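# Build a three-block arch with four Kinova arms

## Task

Using any number of the four arms (arm1 mounted at about x=+0.65, y=0, z=+0.72 facing 180°; arm2 at x=0, y=+0.65, z=+0.72 facing -90°; arm3 at x=-0.65, y=0, z=+0.72 facing 0°; arm4 at x=0, y=-0.65, z=+0.72 facing +90°; headings counter-clockwise from +x in the scene frame), make an arch from the three blocks. Both matching leaning blocks must stand upright on one end, with that end flat on the table, and tilt toward one another. The odd block, the keystone, must sit centred across their sloped tops, touching each with no gap. All three blocks must lie along one line. The arch must hold up by itself, not because a robot is still supporting it. At the end, release everything and move the arms away.

## Robot and tools

Setup: four identical Kinova Gen3 arms (arm1, arm2, arm3, arm4), each with seven revolute joints, a Robotiq 2F-85 parallel gripper and one wrist camera (arm1_cam_wrist through arm4_cam_wrist). The hand reaches roughly 1.0 m from the joint-1 axis. Arm feet sit on the tabletop at z=+0.72 m: arm1 at (+0.65, 0) facing -x, arm2 at (0, +0.65) facing -y, arm3 at (-0.65, 0) facing +x, arm4 at (0, -0.65) facing +y.

Frames: one scene frame for everything, origin on the floor, +z up, metres. The hand point lies midway between the fingertips as they would be when closed; its z axis runs along the fingers, its y axis is the closing direction. Open pad centres sit behind that point, fingertips extend beyond it, and pads shift about 13 mm outward as they close. No result prints the foot poses.

execute_actions(actions, cameras): actions is a list holding exactly one action, or empty to just read state and pictures. The action is an object keyed by arm name; each arm takes {"joints": {...}} with absolute joint targets (not offsets) by name: joint1_rad..joint7_rad in radians, and gripper_m in metres as fingertip distance. Ranges: joint1/3/5/7 -69.115 to 69.115; joint2 -2.249 to 2.249; joint4 -2.579 to 2.579; joint6 -2.099 to 2.099; gripper_m 0 (closed) to 0.085 (open). Joint meanings: joint1 spins the arm about its vertical foot axis, positive clockwise seen from above, zero pointing where the foot faces; joint2 is the shoulder, zero upright, positive leaning forward; joint3 twists the upper arm; joint4 is the elbow, zero straight, positive bending the same way positive joint2 tips (with joint3 at 0); joint5 twists the forearm; joint6 is the wrist bend, positive matching positive joint4 (with joint5 at 0); joint7 rolls the hand, positive counter-clockwise viewed from behind the hand. Done tolerance is ±0.01 rad, ±0.003 m for the gripper. Any unknown key or out-of-range value rejects the whole call and nothing moves. cameras: list of camera names or ["all"]; omitted/null means all, [] means no images. Pictures arrive in the order the pictures line lists.

Motion behaviour: all motions in the action start at once but may finish at different moments; from rest an arm's joints are scaled to arrive together. Paths between postures can sweep wide. After big moves the arm may still be short of target when the result returns. An arm or joint omitted from an action may keep pushing toward its previous target. No single action runs beyond 15 s. While the model is replying, robots hold the last command.

Result lines: joint_status per joint: done (may sit slightly off; resending the same target does nothing), off_target (resting away and possibly still pushing), contact_stop or time_out (old target dropped, holding in place), not_followed (a safety check withheld the targets; a 'joint command not followed' line with a cause appears; the arm may retry them on later actions until valid targets are sent), limit_stop_at_motor_heat (heat stop; resend the target). on_its_own describes what moved without being commanded. A stop reported in a result cancels later execute_actions, wait and finished_scene calls in that same reply.

wait(seconds): 0 to 10 s, commands nothing, returns state and images like an empty action.

zoom_image(camera, region): enlarges part of the latest full image of one wrist camera; region is [x0, y0, x1, y1] in pixels from the top-left, at most 504 by 504.

read_manual(section): returns the URDF licence texts ("licences"); moves nothing.

finished_scene(scene): pass the current scene number to end it permanently; the arch must already be standing and stay so. Its result reports success and gives the next task. If resuming from a summary, first send an empty execute_actions to learn the scene and task.

Hazards: the Gen3 does not stop on contact and can press hard. Contact torque reaching a joint's load limit (joints 1-4: 46.9 N m; joints 5-7: 29.5 N m, held weight included) freezes that arm for 10 s and drops its remaining commands. Robots pressing hard against each other ends the run; hard hits may too, and the collision check can be late and ignores grippers against other arms. Holding loads heats motors: MOTOR HOT appears from 60 °C, and at 75 °C an OVER-TEMPERATURE FAULT lets the arm sag; heat partly carries into later scenes. Avoid dropping, slipping or slamming blocks, knocking anything off the work area (which ends the scene), and leaving blocks only held up by a gripper. Loose objects may occasionally get a brief push from outside.

Each tool is called as a command line: name --argument value for each argument, lists and objects as JSON in quotes; but a table of rows of numbers goes row by row, as --pt "numbers of a row", without its own name.

## Session

execute_actions --actions '[]'

Scene clock: 0.00 s.
arm1.joint_positions: joint1_rad=-0.011 joint2_rad=-0.400 joint3_rad=-0.074 joint4_rad=+1.514 joint5_rad=-0.031 joint6_rad=+2.022 joint7_rad=+1.476 gripper_m=+0.085
arm1.joint_status: not commanded
arm1.hand: x=+0.5300 y=+0.0013 z=+1.2559 quat_wxyz=(-0.002, -1.000, -0.004, +0.000) (m; scene frame)
arm2.joint_positions: joint1_rad=-0.009 joint2_rad=-0.397 joint3_rad=-0.073 joint4_rad=+1.513 joint5_rad=-0.029 joint6_rad=+2.026 joint7_rad=+1.479 gripper_m=+0.085
arm2.joint_status: not commanded
arm2.hand: x=+0.0059 y=+0.5361 z=+1.2513 quat_wxyz=(+0.002, -0.700, -0.714, +0.007) (m; scene frame)
arm3.joint_positions: joint1_rad=-0.010 joint2_rad=-0.394 joint3_rad=-0.079 joint4_rad=+1.511 joint5_rad=-0.030 joint6_rad=+2.023 joint7_rad=+1.475 gripper_m=+0.085
arm3.joint_status: not commanded
arm3.hand: x=-0.5303 y=+0.0025 z=+1.2566 quat_wxyz=(+0.001, +0.016, -1.000, +0.000) (m; scene frame)
arm4.joint_positions: joint1_rad=-0.007 joint2_rad=-0.397 joint3_rad=-0.074 joint4_rad=+1.513 joint5_rad=-0.034 joint6_rad=+2.022 joint7_rad=+1.476 gripper_m=+0.085
arm4.joint_status: not commanded
arm4.hand: x=+0.0052 y=-0.5314 z=+1.3163 quat_wxyz=(+0.000, +0.691, -0.723, -0.002) (m; scene frame)
pictures: arm1_cam_wrist, arm2_cam_wrist, arm3_cam_wrist, arm4_cam_wrist
Images, in order (width x height): arm1_cam_wrist 504x504, arm2_cam_wrist 504x504, arm3_cam_wrist 504x504, arm4_cam_wrist 504x504.

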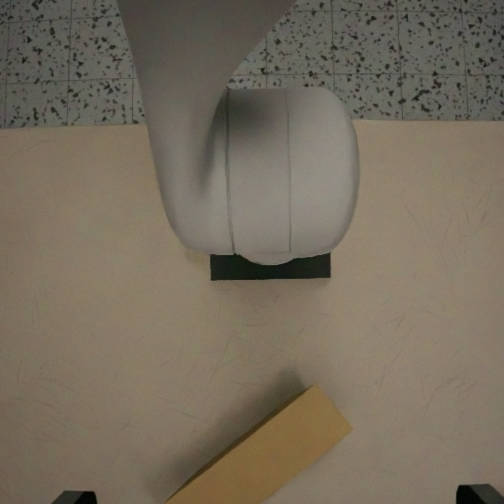

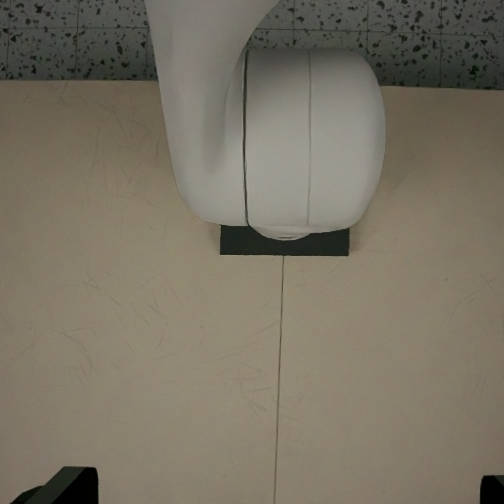

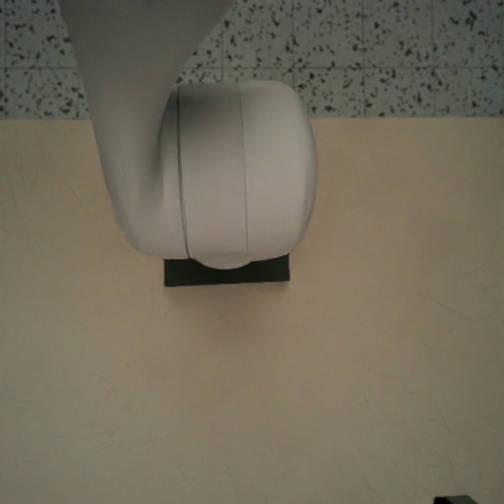

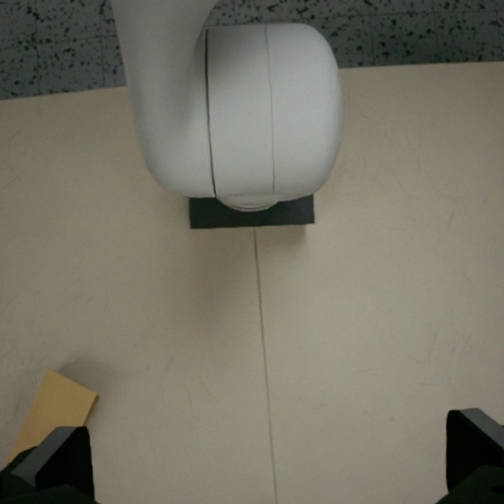

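execute_actions --actions '[{"arm1":{"joints":{"joint1_rad":0,"joint2_rad":0.1,"joint3_rad":0,"joint4_rad":1.1,"joint5_rad":0,"joint6_rad":1.94,"joint7_rad":1.571}},"arm2":{"joints":{"joint1_rad":0,"joint2_rad":0.1,"joint3_rad":0,"joint4_rad":1.1,"joint5_rad":0,"joint6_rad":1.94,"joint7_rad":1.571}},"arm3":{"joints":{"joint1_rad":0,"joint2_rad":0.1,"joint3_rad":0,"joint4_rad":1.1,"joint5_rad":0,"joint6_rad":1.94,"joint7_rad":1.571}},"arm4":{"joints":{"joint1_rad":0,"joint2_rad":0.1,"joint3_rad":0,"joint4_rad":1.1,"joint5_rad":0,"joint6_rad":1.94,"joint7_rad":1.571}}}]'

Scene clock: 2.30 s.
arm1.joint_positions: joint1_rad=+0.000 joint2_rad=+0.100 joint3_rad=+0.000 joint4_rad=+1.100 joint5_rad=+0.000 joint6_rad=+1.940 joint7_rad=+1.571 gripper_m=+0.085
arm1.joint_status: all done
arm1.hand: x=+0.3143 y=+0.0234 z=+1.2613 quat_wxyz=(-0.002, -1.000, -0.005, -0.001) (m; scene frame)
arm2.joint_positions: joint1_rad=+0.000 joint2_rad=+0.100 joint3_rad=+0.000 joint4_rad=+1.100 joint5_rad=+0.000 joint6_rad=+1.940 joint7_rad=+1.571 gripper_m=+0.085
arm2.joint_status: all done
arm2.hand: x=-0.0125 y=+0.3196 z=+1.2593 quat_wxyz=(+0.000, -0.699, -0.715, +0.007) (m; scene frame)
arm3.joint_positions: joint1_rad=+0.000 joint2_rad=+0.100 joint3_rad=+0.000 joint4_rad=+1.100 joint5_rad=+0.000 joint6_rad=+1.940 joint7_rad=+1.571 gripper_m=+0.085
arm3.joint_status: all done
arm3.hand: x=-0.3151 y=-0.0156 z=+1.2626 quat_wxyz=(+0.000, +0.016, -1.000, -0.002) (m; scene frame)
arm4.joint_positions: joint1_rad=+0.000 joint2_rad=+0.100 joint3_rad=+0.000 joint4_rad=+1.100 joint5_rad=+0.000 joint6_rad=+1.940 joint7_rad=+1.571 gripper_m=+0.085
arm4.joint_status: all done
arm4.hand: x=+0.0382 y=-0.3176 z=+1.3226 quat_wxyz=(+0.000, +0.693, -0.721, -0.001) (m; scene frame)
pictures: arm1_cam_wrist, arm2_cam_wrist, arm3_cam_wrist, arm4_cam_wrist
Images, in order (width x height): arm1_cam_wrist 504x504, arm2_cam_wrist 504x504, arm3_cam_wrist 504x504, arm4_cam_wrist 504x504.

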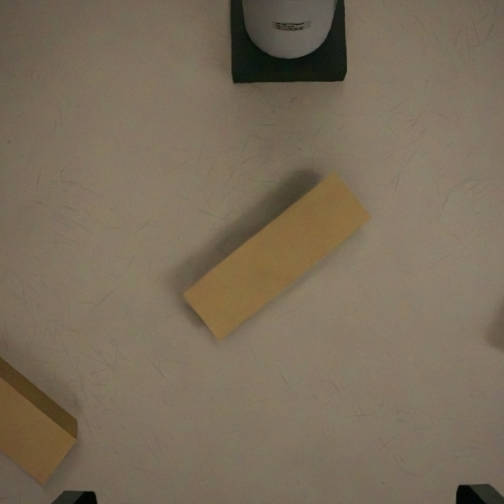

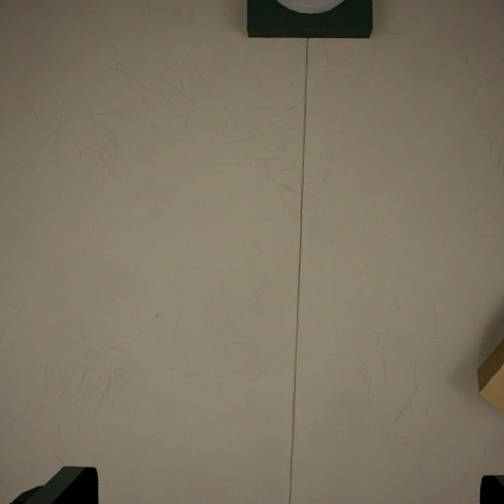

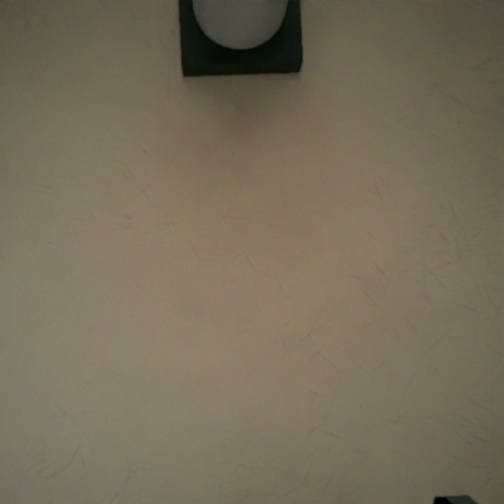

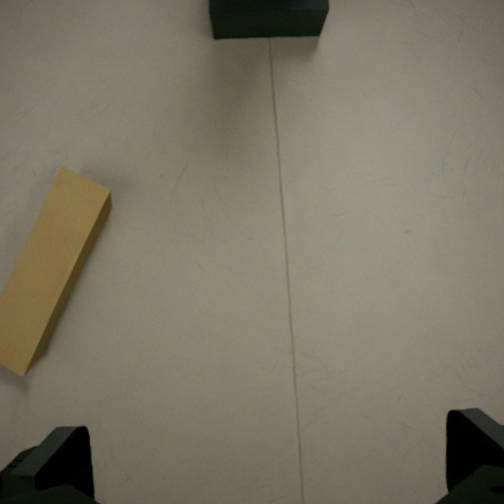

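execute_actions --actions '[{"arm2":{"joints":{"joint1_rad":-0.6,"joint6_rad":1.75}},"arm3":{"joints":{"joint2_rad":0.5,"joint4_rad":2.3,"joint6_rad":-0.85}},"arm4":{"joints":{"joint1_rad":0.6,"joint2_rad":0.3,"joint6_rad":1.74}}}]'

Scene clock: 6.30 s.
arm1.joint_positions: joint1_rad=+0.000 joint2_rad=+0.100 joint3_rad=+0.000 joint4_rad=+1.100 joint5_rad=+0.000 joint6_rad=+1.940 joint7_rad=+1.571 gripper_m=+0.085
arm1.joint_status: not commanded
arm1.hand: x=+0.3143 y=+0.0234 z=+1.2612 quat_wxyz=(-0.002, -1.000, -0.005, -0.001) (m; scene frame)
arm2.joint_positions: joint1_rad=-0.600 joint2_rad=+0.100 joint3_rad=+0.000 joint4_rad=+1.100 joint5_rad=+0.000 joint6_rad=+1.750 joint7_rad=+1.571 gripper_m=+0.085
arm2.joint_status: all done
arm2.hand: x=+0.2145 y=+0.3207 z=+1.2627 quat_wxyz=(-0.082, -0.454, -0.886, +0.049) (m; scene frame)
arm3.joint_positions: joint1_rad=+0.000 joint2_rad=+0.500 joint3_rad=+0.000 joint4_rad=+2.300 joint5_rad=+0.000 joint6_rad=-0.850 joint7_rad=+1.571 gripper_m=+0.085
arm3.joint_status: all done
arm3.hand: x=-0.0549 y=-0.0064 z=+0.9987 quat_wxyz=(-0.560, +0.013, -0.828, -0.010) (m; scene frame)
arm4.joint_positions: joint1_rad=+0.600 joint2_rad=+0.300 joint3_rad=+0.000 joint4_rad=+1.100 joint5_rad=+0.000 joint6_rad=+1.740 joint7_rad=+1.571 gripper_m=+0.085
arm4.joint_status: all done
arm4.hand: x=+0.2794 y=-0.3179 z=+1.2453 quat_wxyz=(+0.000, +0.449, -0.893, +0.000) (m; scene frame)
pictures: arm1_cam_wrist, arm2_cam_wrist, arm3_cam_wrist, arm4_cam_wrist
Images, in order (width x height): arm1_cam_wrist 504x504, arm2_cam_wrist 504x504, arm3_cam_wrist 504x504, arm4_cam_wrist 504x504.

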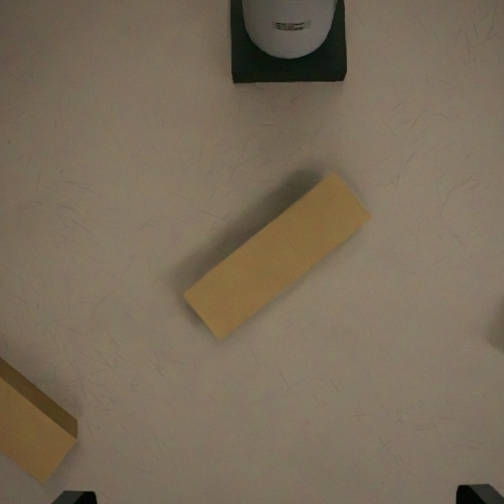

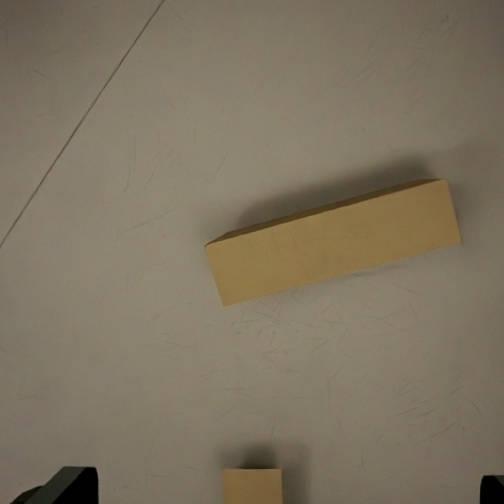

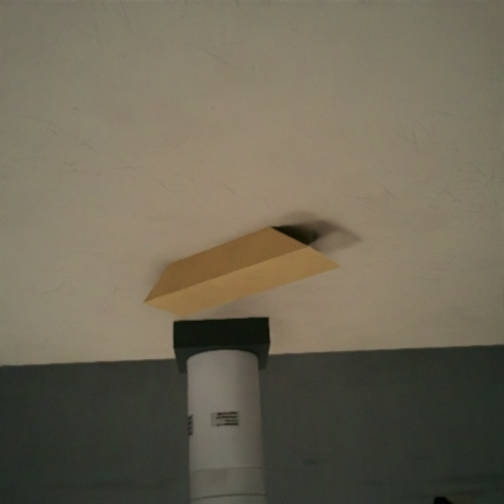

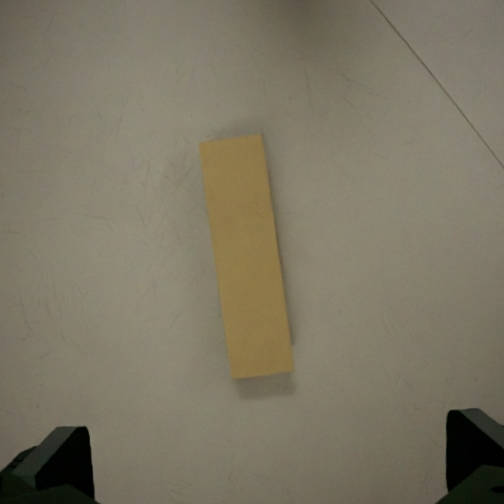

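execute_actions --actions '[{"arm1":{"joints":{"joint1_rad":-0.024,"joint2_rad":0.241,"joint4_rad":2.408,"joint6_rad":0.493,"joint7_rad":0.646}},"arm2":{"joints":{"joint1_rad":-0.71,"joint2_rad":0.513,"joint4_rad":1.891,"joint6_rad":0.738,"joint7_rad":0.175}},"arm3":{"joints":{"joint1_rad":-0.1,"joint5_rad":0.5,"joint2_rad":0.6,"joint6_rad":-1.1}},"arm4":{"joints":{"joint1_rad":0.62,"joint2_rad":0.62,"joint4_rad":1.997,"joint6_rad":0.525,"joint7_rad":1.696}}}]'

Scene clock: 10.63 s.
arm1.joint_positions: joint1_rad=-0.024 joint2_rad=+0.241 joint3_rad=+0.000 joint4_rad=+2.408 joint5_rad=+0.000 joint6_rad=+0.493 joint7_rad=+0.646 gripper_m=+0.085
arm1.joint_status: all done
arm1.hand: x=+0.4019 y=+0.0167 z=+0.8607 quat_wxyz=(-0.001, -0.902, +0.431, -0.003) (m; scene frame)
arm2.joint_positions: joint1_rad=-0.710 joint2_rad=+0.513 joint3_rad=+0.000 joint4_rad=+1.891 joint5_rad=+0.000 joint6_rad=+0.738 joint7_rad=+0.175 gripper_m=+0.085
arm2.joint_status: all done
arm2.hand: x=+0.2618 y=+0.3254 z=+0.8579 quat_wxyz=(-0.001, -0.899, -0.438, +0.006) (m; scene frame)
arm3.joint_positions: joint1_rad=-0.100 joint2_rad=+0.600 joint3_rad=+0.000 joint4_rad=+2.300 joint5_rad=+0.500 joint6_rad=-1.100 joint7_rad=+1.571 gripper_m=+0.085
arm3.joint_status: all done
arm3.hand: x=-0.0878 y=+0.1833 z=+1.0048 quat_wxyz=(-0.594, +0.274, -0.743, -0.144) (m; scene frame)
arm4.joint_positions: joint1_rad=+0.620 joint2_rad=+0.620 joint3_rad=+0.000 joint4_rad=+1.997 joint5_rad=+0.000 joint6_rad=+0.525 joint7_rad=+1.696 gripper_m=+0.085
arm4.joint_status: all done
arm4.hand: x=+0.2658 y=-0.3496 z=+0.8603 quat_wxyz=(+0.000, +0.495, -0.869, +0.000) (m; scene frame)
pictures: arm1_cam_wrist, arm2_cam_wrist, arm3_cam_wrist, arm4_cam_wrist
Images, in order (width x height): arm1_cam_wrist 504x504, arm2_cam_wrist 504x504, arm3_cam_wrist 504x504, arm4_cam_wrist 504x504.

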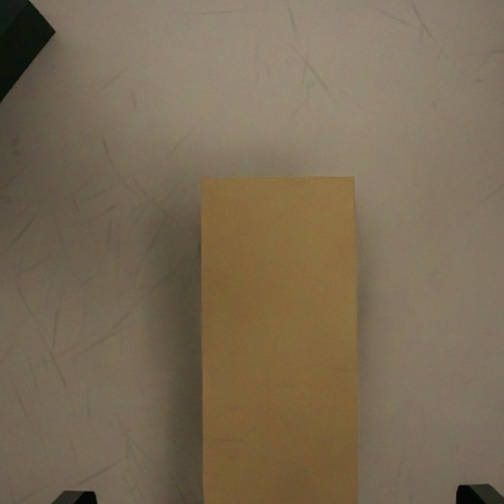

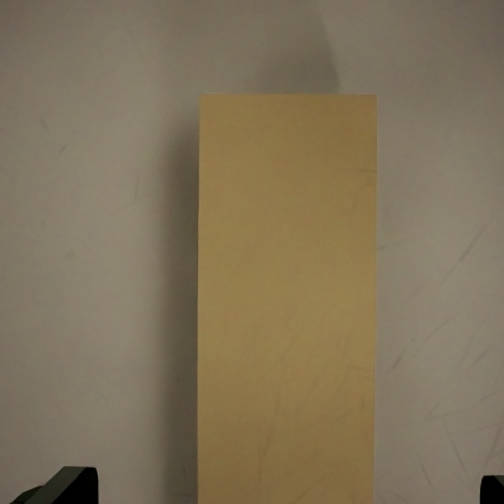

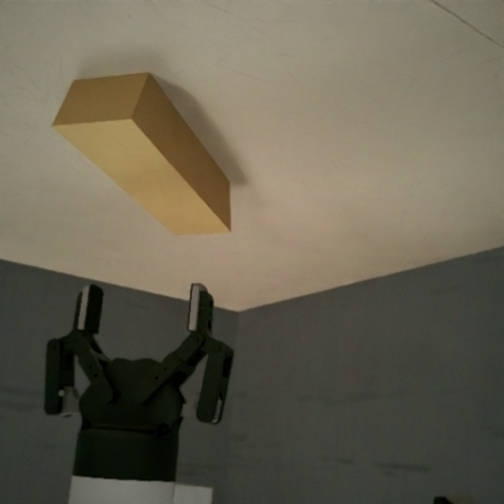

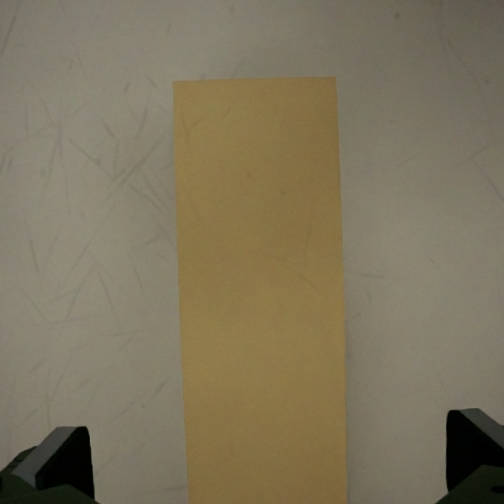

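execute_actions --actions '[{"arm1":{"joints":{"joint2_rad":0.657,"joint4_rad":2.51,"joint6_rad":-0.025}},"arm2":{"joints":{"joint2_rad":0.746,"joint4_rad":1.961,"joint6_rad":0.435}},"arm3":{"joints":{"joint1_rad":-1.57,"joint5_rad":-1.97,"joint2_rad":0.65,"joint4_rad":2.49,"joint6_rad":-1.4}},"arm4":{"joints":{"joint2_rad":0.894,"joint4_rad":2.01,"joint6_rad":0.238}}}]'

execute_actions --actions '[{"arm1":{"joints":{"gripper_m":0.04}},"arm2":{"joints":{"gripper_m":0.04}},"arm4":{"joints":{"gripper_m":0.04}}}]'

Scene clock: 14.87 s.
arm1.joint_positions: joint1_rad=-0.024 joint2_rad=+0.657 joint3_rad=+0.000 joint4_rad=+2.510 joint5_rad=+0.000 joint6_rad=-0.025 joint7_rad=+0.646 gripper_m=+0.085
arm1.joint_status: all done
arm1.hand: x=+0.4025 y=+0.0163 z=+0.7480 quat_wxyz=(-0.001, -0.902, +0.431, -0.003) (m; scene frame)
arm2.joint_positions: joint1_rad=-0.710 joint2_rad=+0.746 joint3_rad=+0.000 joint4_rad=+1.961 joint5_rad=+0.000 joint6_rad=+0.435 joint7_rad=+0.175 gripper_m=+0.085
arm2.joint_status: all done
arm2.hand: x=+0.2608 y=+0.3246 z=+0.7478 quat_wxyz=(-0.001, -0.899, -0.438, +0.006) (m; scene frame)
arm3.joint_positions: joint1_rad=-1.570 joint2_rad=+0.650 joint3_rad=+0.000 joint4_rad=+2.490 joint5_rad=-1.970 joint6_rad=-1.400 joint7_rad=+1.571 gripper_m=+0.085
arm3.joint_status: all done
arm3.hand: x=-0.3490 y=+0.1444 z=+1.0093 quat_wxyz=(-0.632, -0.141, -0.753, +0.116) (m; scene frame)
arm4.joint_positions: joint1_rad=+0.620 joint2_rad=+0.894 joint3_rad=+0.000 joint4_rad=+2.010 joint5_rad=+0.000 joint6_rad=+0.238 joint7_rad=+1.696 gripper_m=+0.085
arm4.joint_status: all done
arm4.hand: x=+0.2658 y=-0.3496 z=+0.7479 quat_wxyz=(+0.000, +0.495, -0.869, +0.000) (m; scene frame)
pictures: arm1_cam_wrist, arm2_cam_wrist, arm3_cam_wrist, arm4_cam_wrist
Images, in order (width x height): arm1_cam_wrist 504x504, arm2_cam_wrist 504x504, arm3_cam_wrist 504x504, arm4_cam_wrist 504x504.

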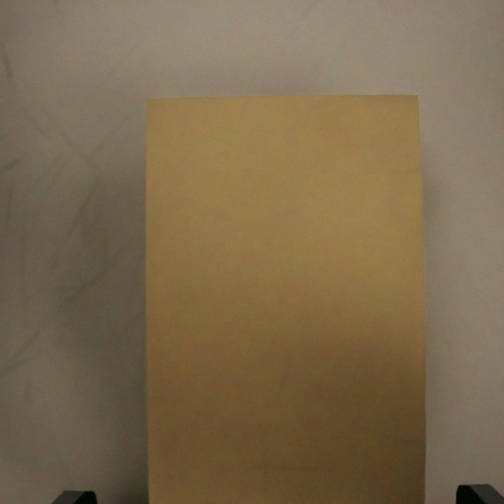

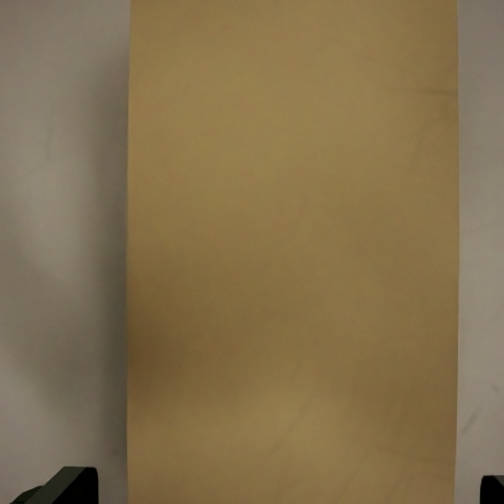

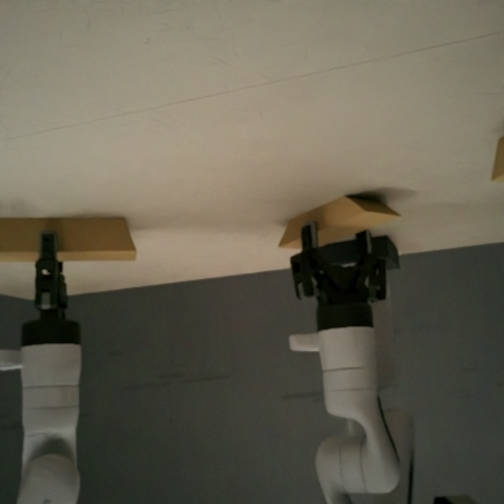

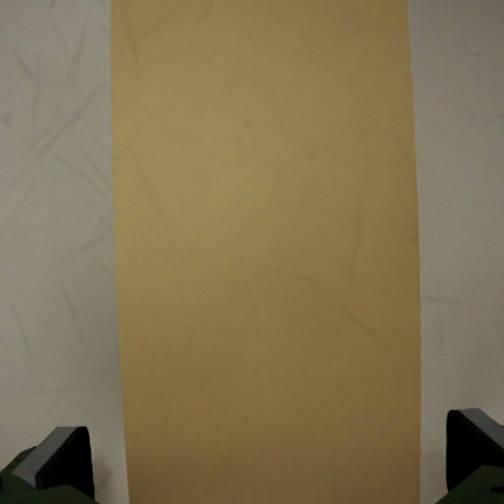

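Scene clock: 15.70 s.
arm1.joint_positions: joint1_rad=-0.024 joint2_rad=+0.654 joint3_rad=+0.000 joint4_rad=+2.511 joint5_rad=+0.000 joint6_rad=-0.024 joint7_rad=+0.646 gripper_m=+0.058
arm1.joint_status: gripper_m off_target (ended at +0.058, target +0.040)
arm1.hand: x=+0.4022 y=+0.0162 z=+0.7487 quat_wxyz=(-0.001, -0.902, +0.431, -0.002) (m; scene frame)
arm2.joint_positions: joint1_rad=-0.710 joint2_rad=+0.745 joint3_rad=+0.000 joint4_rad=+1.961 joint5_rad=+0.000 joint6_rad=+0.435 joint7_rad=+0.175 gripper_m=+0.059
arm2.joint_status: gripper_m off_target (ended at +0.059, target +0.040)
arm2.hand: x=+0.2610 y=+0.3244 z=+0.7483 quat_wxyz=(-0.001, -0.899, -0.438, +0.006) (m; scene frame)
arm3.joint_positions: joint1_rad=-1.570 joint2_rad=+0.650 joint3_rad=+0.000 joint4_rad=+2.490 joint5_rad=-1.970 joint6_rad=-1.400 joint7_rad=+1.571 gripper_m=+0.085
arm3.joint_status: not commanded
arm3.hand: x=-0.3490 y=+0.1444 z=+1.0093 quat_wxyz=(-0.632, -0.141, -0.753, +0.116) (m; scene frame)
arm4.joint_positions: joint1_rad=+0.620 joint2_rad=+0.893 joint3_rad=+0.000 joint4_rad=+2.010 joint5_rad=+0.000 joint6_rad=+0.239 joint7_rad=+1.696 gripper_m=+0.058
arm4.joint_status: gripper_m off_target (ended at +0.058, target +0.040)
arm4.hand: x=+0.2658 y=-0.3493 z=+0.7484 quat_wxyz=(+0.000, +0.496, -0.869, +0.000) (m; scene frame)
pictures: arm1_cam_wrist, arm2_cam_wrist, arm3_cam_wrist, arm4_cam_wrist
Images, in order (width x height): arm1_cam_wrist 504x504, arm2_cam_wrist 504x504, arm3_cam_wrist 504x504, arm4_cam_wrist 504x504.

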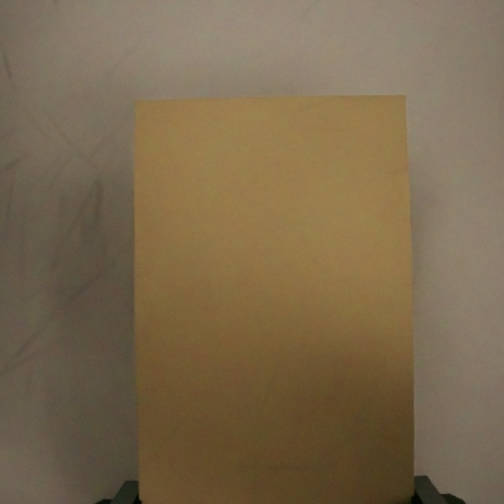

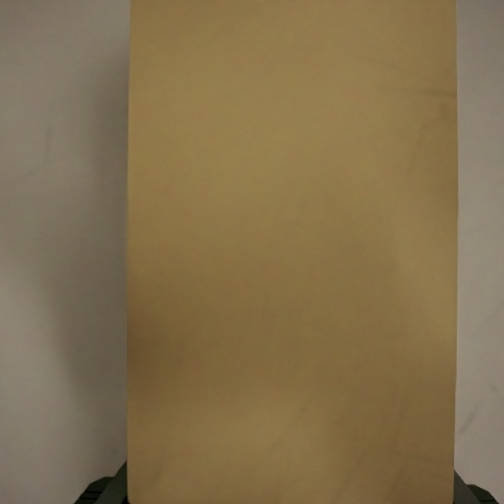

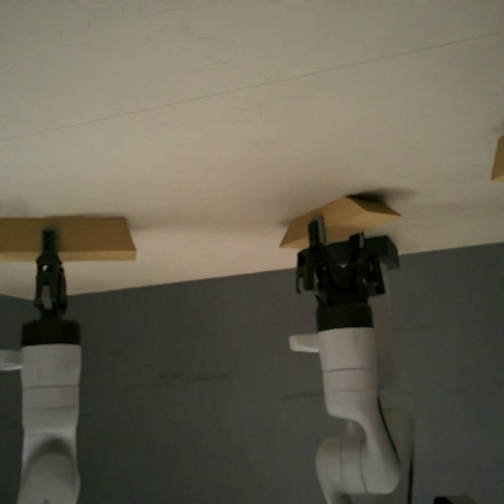

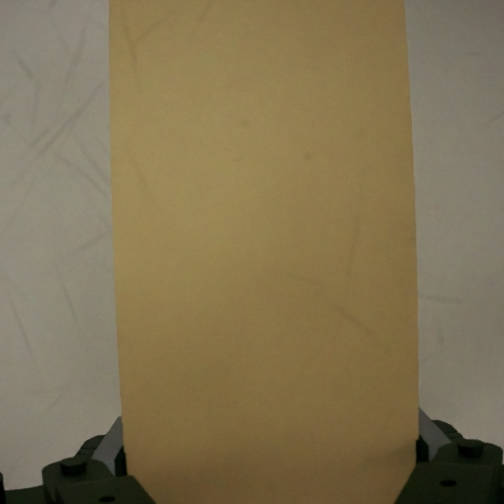

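execute_actions --actions '[{"arm1":{"joints":{"joint2_rad":-0.1,"joint4_rad":1.9,"joint6_rad":1.34}},"arm2":{"joints":{"joint2_rad":0.2,"joint4_rad":2.1,"joint6_rad":0.8}},"arm4":{"joints":{"joint2_rad":0.3,"joint4_rad":2.1,"joint6_rad":0.7}}}]' --cameras '[]'

execute_actions --actions '[{"arm1":{"joints":{"joint7_rad":0}},"arm2":{"joints":{"joint1_rad":-0.015,"joint2_rad":0.55,"joint4_rad":2.55,"joint6_rad":-1.18,"joint7_rad":1.571}},"arm4":{"joints":{"joint1_rad":-0.078,"joint2_rad":0.7,"joint4_rad":2.55,"joint6_rad":-1.33,"joint7_rad":1.571}}}]' --cameras '["arm3_cam_wrist"]'

execute_actions --actions '[{"arm2":{"joints":{"joint2_rad":1.007,"joint4_rad":2.563,"joint6_rad":-1.649}},"arm4":{"joints":{"joint2_rad":1.234,"joint4_rad":2.487,"joint6_rad":-1.8}},"arm3":{"joints":{"joint6_rad":-1.3,"joint5_rad":-1.93}}}]' --cameras '["arm3_cam_wrist"]'

Scene clock: 18.83 s.
arm1.joint_positions: joint1_rad=-0.024 joint2_rad=-0.099 joint3_rad=+0.000 joint4_rad=+1.901 joint5_rad=+0.000 joint6_rad=+1.340 joint7_rad=+0.646 gripper_m=+0.058
arm1.joint_status: all done
arm1.hand: x=+0.3857 y=+0.0170 z=+1.0758 quat_wxyz=(-0.001, -0.902, +0.431, -0.003) (m; scene frame)
arm2.joint_positions: joint1_rad=-0.710 joint2_rad=+0.202 joint3_rad=+0.000 joint4_rad=+2.102 joint5_rad=+0.000 joint6_rad=+0.800 joint7_rad=+0.175 gripper_m=+0.059
arm2.joint_status: all done
arm2.hand: x=+0.2037 y=+0.3914 z=+0.9260 quat_wxyz=(-0.019, -0.899, -0.438, +0.001) (m; scene frame)
arm3.joint_positions: joint1_rad=-1.570 joint2_rad=+0.650 joint3_rad=+0.000 joint4_rad=+2.490 joint5_rad=-1.970 joint6_rad=-1.400 joint7_rad=+1.571 gripper_m=+0.085
arm3.joint_status: not commanded
arm3.hand: x=-0.3490 y=+0.1444 z=+1.0093 quat_wxyz=(-0.632, -0.141, -0.753, +0.116) (m; scene frame)
arm4.joint_positions: joint1_rad=+0.620 joint2_rad=+0.301 joint3_rad=+0.000 joint4_rad=+2.101 joint5_rad=+0.000 joint6_rad=+0.700 joint7_rad=+1.696 gripper_m=+0.058
arm4.joint_status: all done
arm4.hand: x=+0.2334 y=-0.3914 z=+0.9596 quat_wxyz=(-0.018, +0.495, -0.868, -0.008) (m; scene frame)
pictures: none
No camera images: the call's "cameras" was empty. Leave "cameras" out to get every camera's image.

Scene clock: 21.40 s.
arm1.joint_positions: joint1_rad=-0.024 joint2_rad=-0.099 joint3_rad=+0.000 joint4_rad=+1.901 joint5_rad=+0.000 joint6_rad=+1.340 joint7_rad=+0.000 gripper_m=+0.058
arm1.joint_status: all done
arm1.hand: x=+0.3857 y=+0.0170 z=+1.0758 quat_wxyz=(+0.000, -0.719, +0.695, -0.003) (m; scene frame)
arm2.joint_positions: joint1_rad=-0.015 joint2_rad=+0.554 joint3_rad=+0.000 joint4_rad=+2.552 joint5_rad=+0.000 joint6_rad=-1.177 joint7_rad=+1.571 gripper_m=+0.059
arm2.joint_status: all done
arm2.hand: x=-0.0031 y=+0.1290 z=+0.9738 quat_wxyz=(-0.410, -0.567, -0.592, +0.400) (m; scene frame)
arm3.joint_positions: joint1_rad=-1.570 joint2_rad=+0.650 joint3_rad=+0.000 joint4_rad=+2.490 joint5_rad=-1.970 joint6_rad=-1.400 joint7_rad=+1.571 gripper_m=+0.085
arm3.joint_status: not commanded
arm3.hand: x=-0.3490 y=+0.1444 z=+1.0093 quat_wxyz=(-0.632, -0.141, -0.753, +0.116) (m; scene frame)
arm4.joint_positions: joint1_rad=-0.078 joint2_rad=+0.702 joint3_rad=+0.000 joint4_rad=+2.551 joint5_rad=+0.000 joint6_rad=-1.328 joint7_rad=+1.571 gripper_m=+0.058
arm4.joint_status: all done
arm4.hand: x=+0.0045 y=-0.1228 z=+1.0020 quat_wxyz=(-0.396, +0.591, -0.569, -0.412) (m; scene frame)
pictures: arm3_cam_wrist
Images, in order (width x height): arm3_cam_wrist 504x504.

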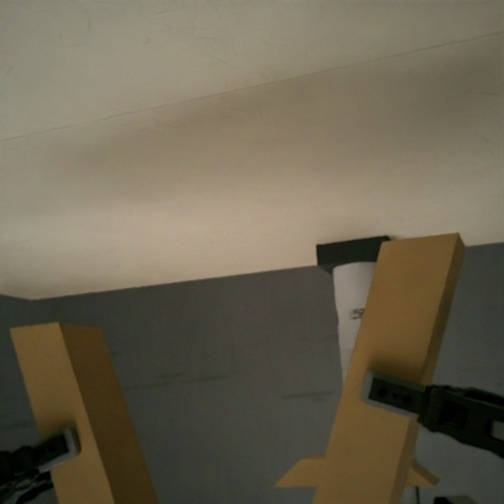

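Scene clock: 23.30 s.
arm1.joint_positions: joint1_rad=-0.024 joint2_rad=-0.099 joint3_rad=+0.000 joint4_rad=+1.901 joint5_rad=+0.000 joint6_rad=+1.340 joint7_rad=+0.000 gripper_m=+0.058
arm1.joint_status: not commanded
arm1.hand: x=+0.3857 y=+0.0170 z=+1.0758 quat_wxyz=(+0.000, -0.719, +0.695, -0.003) (m; scene frame)
arm2.joint_positions: joint1_rad=-0.015 joint2_rad=+1.011 joint3_rad=+0.000 joint4_rad=+2.564 joint5_rad=+0.000 joint6_rad=-1.646 joint7_rad=+1.571 gripper_m=+0.059
arm2.joint_status: all done
arm2.hand: x=-0.0045 y=+0.1362 z=+0.8683 quat_wxyz=(-0.410, -0.567, -0.592, +0.400) (m; scene frame)
arm3.joint_positions: joint1_rad=-1.570 joint2_rad=+0.650 joint3_rad=+0.000 joint4_rad=+2.490 joint5_rad=-1.930 joint6_rad=-1.300 joint7_rad=+1.571 gripper_m=+0.085
arm3.joint_status: all done
arm3.hand: x=-0.3513 y=+0.1583 z=+0.9790 quat_wxyz=(-0.596, -0.131, -0.786, +0.097) (m; scene frame)
arm4.joint_positions: joint1_rad=-0.078 joint2_rad=+1.236 joint3_rad=+0.000 joint4_rad=+2.488 joint5_rad=+0.000 joint6_rad=-1.798 joint7_rad=+1.571 gripper_m=+0.058
arm4.joint_status: all done
arm4.hand: x=+0.0048 y=-0.1349 z=+0.8688 quat_wxyz=(-0.396, +0.592, -0.569, -0.412) (m; scene frame)
pictures: arm3_cam_wrist
Images, in order (width x height): arm3_cam_wrist 504x504.

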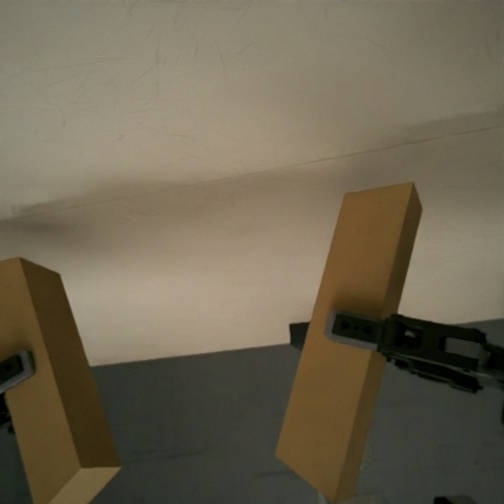

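zoom_image --camera "arm3_cam_wrist" --region '[170,170,504,504]'

Region (170, 170, 504, 504) of arm3_cam_wrist's 504x504 image, scaled by 1.509.

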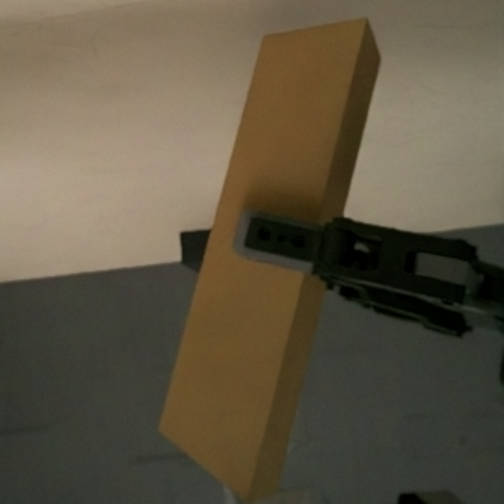

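execute_actions --actions '[{"arm2":{"joints":{"joint2_rad":1.114,"joint4_rad":2.462,"joint6_rad":-1.641}},"arm4":{"joints":{"joint2_rad":1.335,"joint4_rad":2.397,"joint6_rad":-1.794}},"arm3":{"joints":{"joint6_rad":-1.38,"joint5_rad":-2.0,"joint1_rad":-1.57}},"arm1":{"joints":{"joint1_rad":-0.04,"joint2_rad":0.924,"joint4_rad":0.622,"joint6_rad":1.596,"joint7_rad":-0.01}}}]'

Scene clock: 26.93 s.
arm1.joint_positions: joint1_rad=-0.040 joint2_rad=+0.925 joint3_rad=+0.000 joint4_rad=+0.623 joint5_rad=+0.000 joint6_rad=+1.596 joint7_rad=-0.010 gripper_m=+0.058
arm1.joint_status: all done
arm1.hand: x=+0.0011 y=-0.0069 z=+0.9877 quat_wxyz=(+0.001, -0.721, +0.693, -0.004) (m; scene frame)
arm2.joint_positions: joint1_rad=-0.015 joint2_rad=+1.118 joint3_rad=+0.000 joint4_rad=+2.463 joint5_rad=+0.000 joint6_rad=-1.638 joint7_rad=+1.571 gripper_m=+0.059
arm2.joint_status: all done
arm2.hand: x=-0.0042 y=+0.1174 z=+0.8257 quat_wxyz=(-0.405, -0.570, -0.595, +0.396) (m; scene frame)
arm3.joint_positions: joint1_rad=-1.570 joint2_rad=+0.650 joint3_rad=+0.000 joint4_rad=+2.490 joint5_rad=-2.000 joint6_rad=-1.380 joint7_rad=+1.571 gripper_m=+0.085
arm3.joint_status: all done
arm3.hand: x=-0.3535 y=+0.1364 z=+1.0032 quat_wxyz=(-0.623, -0.154, -0.757, +0.124) (m; scene frame)
arm4.joint_positions: joint1_rad=-0.078 joint2_rad=+1.337 joint3_rad=+0.000 joint4_rad=+2.398 joint5_rad=+0.000 joint6_rad=-1.792 joint7_rad=+1.571 gripper_m=+0.058
arm4.joint_status: all done
arm4.hand: x=+0.0045 y=-0.1278 z=+0.8249 quat_wxyz=(-0.391, +0.595, -0.572, -0.407) (m; scene frame)
pictures: arm1_cam_wrist, arm2_cam_wrist, arm3_cam_wrist, arm4_cam_wrist
Images, in order (width x height): arm1_cam_wrist 504x504, arm2_cam_wrist 504x504, arm3_cam_wrist 504x504, arm4_cam_wrist 504x504.

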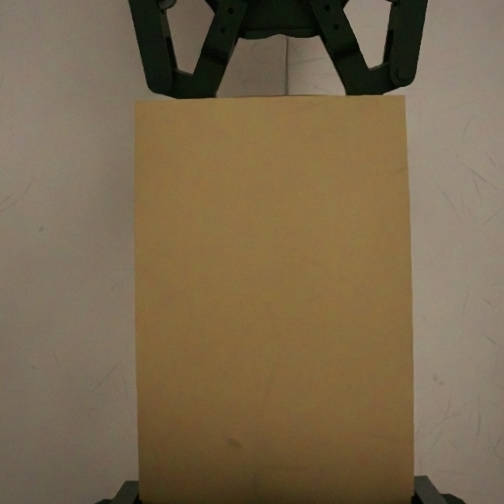

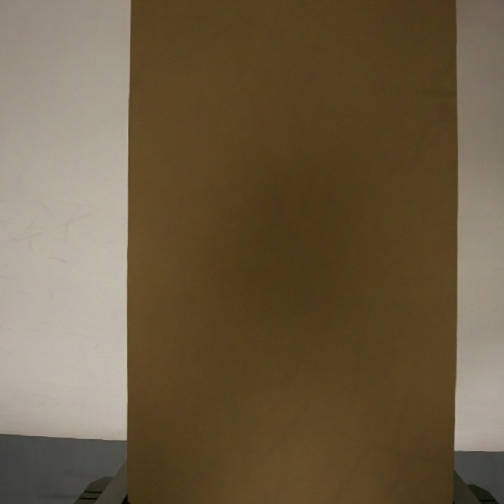

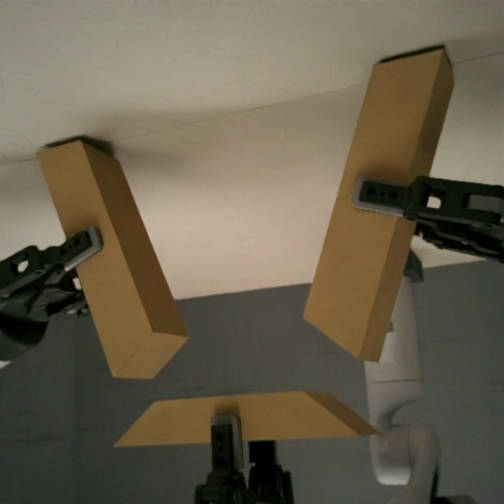

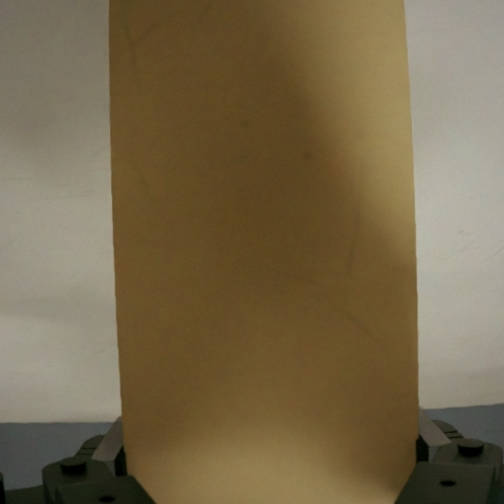

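execute_actions --actions '[{"arm2":{"joints":{"joint2_rad":1.142,"joint4_rad":2.452,"joint6_rad":-1.674}},"arm4":{"joints":{"joint2_rad":1.358,"joint4_rad":2.3825,"joint6_rad":-1.8175}},"arm1":{"joints":{"joint2_rad":0.9285,"joint4_rad":0.7424,"joint6_rad":1.468}}}]' --cameras '["arm3_cam_wrist","arm1_cam_wrist"]'

zoom_image --camera "arm3_cam_wrist" --region '[90,260,410,440]'

zoom_image --camera "arm3_cam_wrist" --region '[20,100,160,200]'

zoom_image --camera "arm3_cam_wrist" --region '[340,20,480,120]'

Scene clock: 28.63 s.
arm1.joint_positions: joint1_rad=-0.040 joint2_rad=+0.930 joint3_rad=+0.000 joint4_rad=+0.743 joint5_rad=+0.000 joint6_rad=+1.468 joint7_rad=-0.010 gripper_m=+0.058
arm1.joint_status: all done
arm1.hand: x=+0.0007 y=-0.0071 z=+0.9469 quat_wxyz=(+0.000, -0.721, +0.693, -0.003) (m; scene frame)
arm2.joint_positions: joint1_rad=-0.015 joint2_rad=+1.146 joint3_rad=+0.000 joint4_rad=+2.453 joint5_rad=+0.000 joint6_rad=-1.671 joint7_rad=+1.571 gripper_m=+0.059
arm2.joint_status: all done
arm2.hand: x=-0.0042 y=+0.1158 z=+0.8219 quat_wxyz=(-0.410, -0.567, -0.592, +0.400) (m; scene frame)
arm3.joint_positions: joint1_rad=-1.570 joint2_rad=+0.650 joint3_rad=+0.000 joint4_rad=+2.490 joint5_rad=-2.000 joint6_rad=-1.380 joint7_rad=+1.571 gripper_m=+0.085
arm3.joint_status: not commanded
arm3.hand: x=-0.3535 y=+0.1364 z=+1.0032 quat_wxyz=(-0.623, -0.154, -0.757, +0.124) (m; scene frame)
arm4.joint_positions: joint1_rad=-0.078 joint2_rad=+1.360 joint3_rad=+0.000 joint4_rad=+2.383 joint5_rad=+0.000 joint6_rad=-1.815 joint7_rad=+1.571 gripper_m=+0.058
arm4.joint_status: all done
arm4.hand: x=+0.0044 y=-0.1262 z=+0.8213 quat_wxyz=(-0.395, +0.592, -0.570, -0.411) (m; scene frame)
pictures: arm1_cam_wrist, arm3_cam_wrist
Images, in order (width x height): arm1_cam_wrist 504x504, arm3_cam_wrist 504x504.

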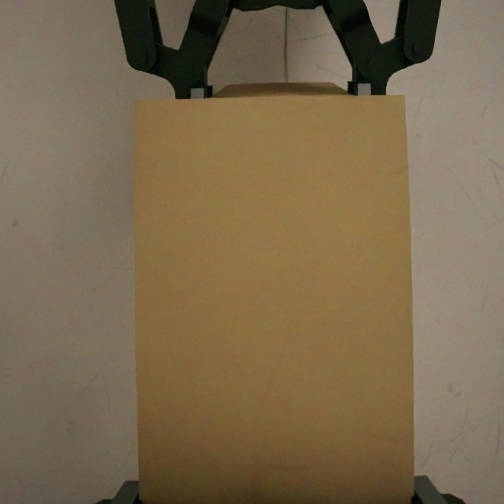

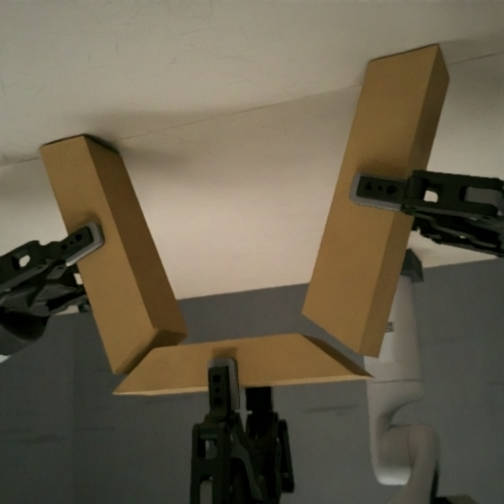

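Region (90, 260, 410, 440) of arm3_cam_wrist's 504x504 image, scaled by 1.575; it fills the top 284 rows of this view, and the rest is white.

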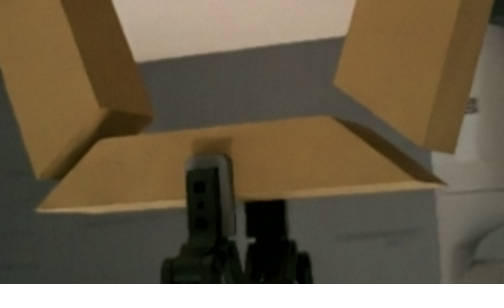

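Region (20, 100, 160, 200) of arm3_cam_wrist's 504x504 image, scaled by 3.600; it fills the top 360 rows of this view, and the rest is white.

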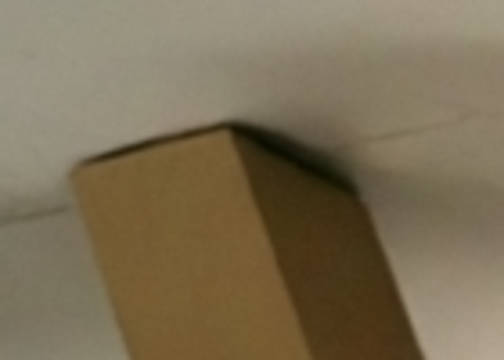

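Region (340, 20, 480, 120) of arm3_cam_wrist's 504x504 image, scaled by 3.600; it fills the top 360 rows of this view, and the rest is white.

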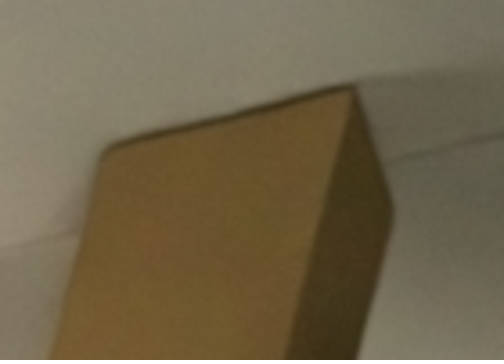

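execute_actions --actions '[{"arm2":{"joints":{"joint2_rad":1.1285,"joint4_rad":2.4496,"joint6_rad":-1.643}},"arm4":{"joints":{"joint1_rad":-0.074,"joint2_rad":1.365,"joint4_rad":2.378,"joint6_rad":-1.82}},"arm1":{"joints":{"joint2_rad":0.9335,"joint4_rad":0.775,"joint6_rad":1.4305}}}]' --cameras '["arm3_cam_wrist","arm1_cam_wrist"]'

zoom_image --camera "arm3_cam_wrist" --region '[270,290,410,390]'

zoom_image --camera "arm3_cam_wrist" --region '[90,300,230,400]'

zoom_image --camera "arm3_cam_wrist" --region '[20,100,160,200]'

zoom_image --camera "arm3_cam_wrist" --region '[340,20,480,120]'

Scene clock: 30.27 s.
arm1.joint_positions: joint1_rad=-0.040 joint2_rad=+0.935 joint3_rad=+0.000 joint4_rad=+0.776 joint5_rad=+0.000 joint6_rad=+1.431 joint7_rad=-0.010 gripper_m=+0.058
arm1.joint_status: all done
arm1.hand: x=+0.0010 y=-0.0071 z=+0.9335 quat_wxyz=(+0.000, -0.721, +0.693, -0.003) (m; scene frame)
arm2.joint_positions: joint1_rad=-0.015 joint2_rad=+1.131 joint3_rad=+0.000 joint4_rad=+2.450 joint5_rad=+0.000 joint6_rad=-1.641 joint7_rad=+1.571 gripper_m=+0.059
arm2.joint_status: all done
arm2.hand: x=-0.0042 y=+0.1149 z=+0.8213 quat_wxyz=(-0.406, -0.569, -0.595, +0.397) (m; scene frame)
arm3.joint_positions: joint1_rad=-1.570 joint2_rad=+0.650 joint3_rad=+0.000 joint4_rad=+2.490 joint5_rad=-2.000 joint6_rad=-1.380 joint7_rad=+1.571 gripper_m=+0.085
arm3.joint_status: not commanded
arm3.hand: x=-0.3535 y=+0.1364 z=+1.0032 quat_wxyz=(-0.623, -0.154, -0.757, +0.124) (m; scene frame)
arm4.joint_positions: joint1_rad=-0.074 joint2_rad=+1.367 joint3_rad=+0.000 joint4_rad=+2.379 joint5_rad=+0.000 joint6_rad=-1.818 joint7_rad=+1.571 gripper_m=+0.058
arm4.joint_status: all done
arm4.hand: x=+0.0064 y=-0.1261 z=+0.8191 quat_wxyz=(-0.396, +0.591, -0.571, -0.411) (m; scene frame)
pictures: arm1_cam_wrist, arm3_cam_wrist
Images, in order (width x height): arm1_cam_wrist 504x504, arm3_cam_wrist 504x504.

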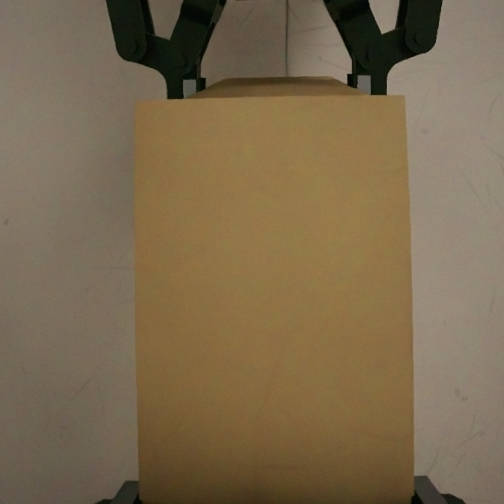

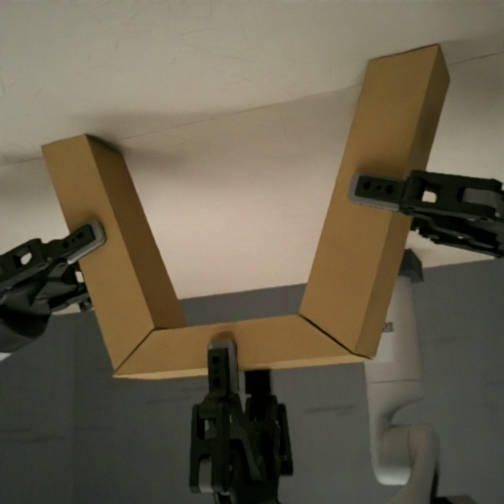

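Region (270, 290, 410, 390) of arm3_cam_wrist's 504x504 image, scaled by 3.600; it fills the top 360 rows of this view, and the rest is white.

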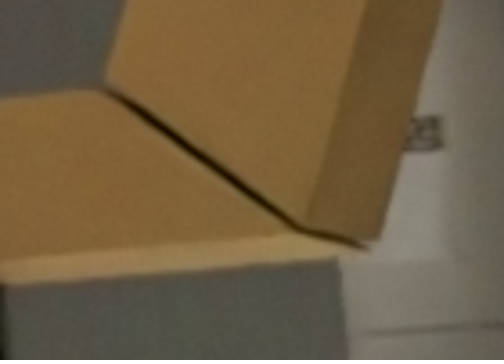

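Region (90, 300, 230, 400) of arm3_cam_wrist's 504x504 image, scaled by 3.600; it fills the top 360 rows of this view, and the rest is white.

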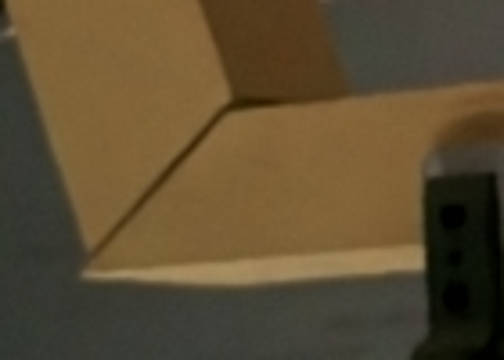

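Region (20, 100, 160, 200) of arm3_cam_wrist's 504x504 image, scaled by 3.600; it fills the top 360 rows of this view, and the rest is white.

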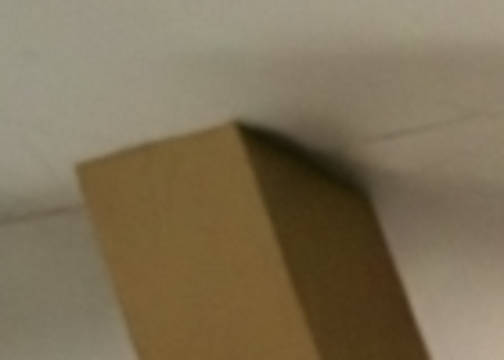

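Region (340, 20, 480, 120) of arm3_cam_wrist's 504x504 image, scaled by 3.600; it fills the top 360 rows of this view, and the rest is white.

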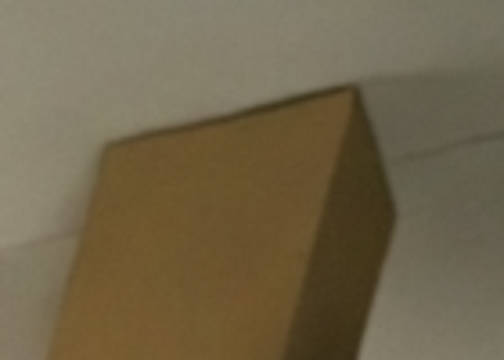

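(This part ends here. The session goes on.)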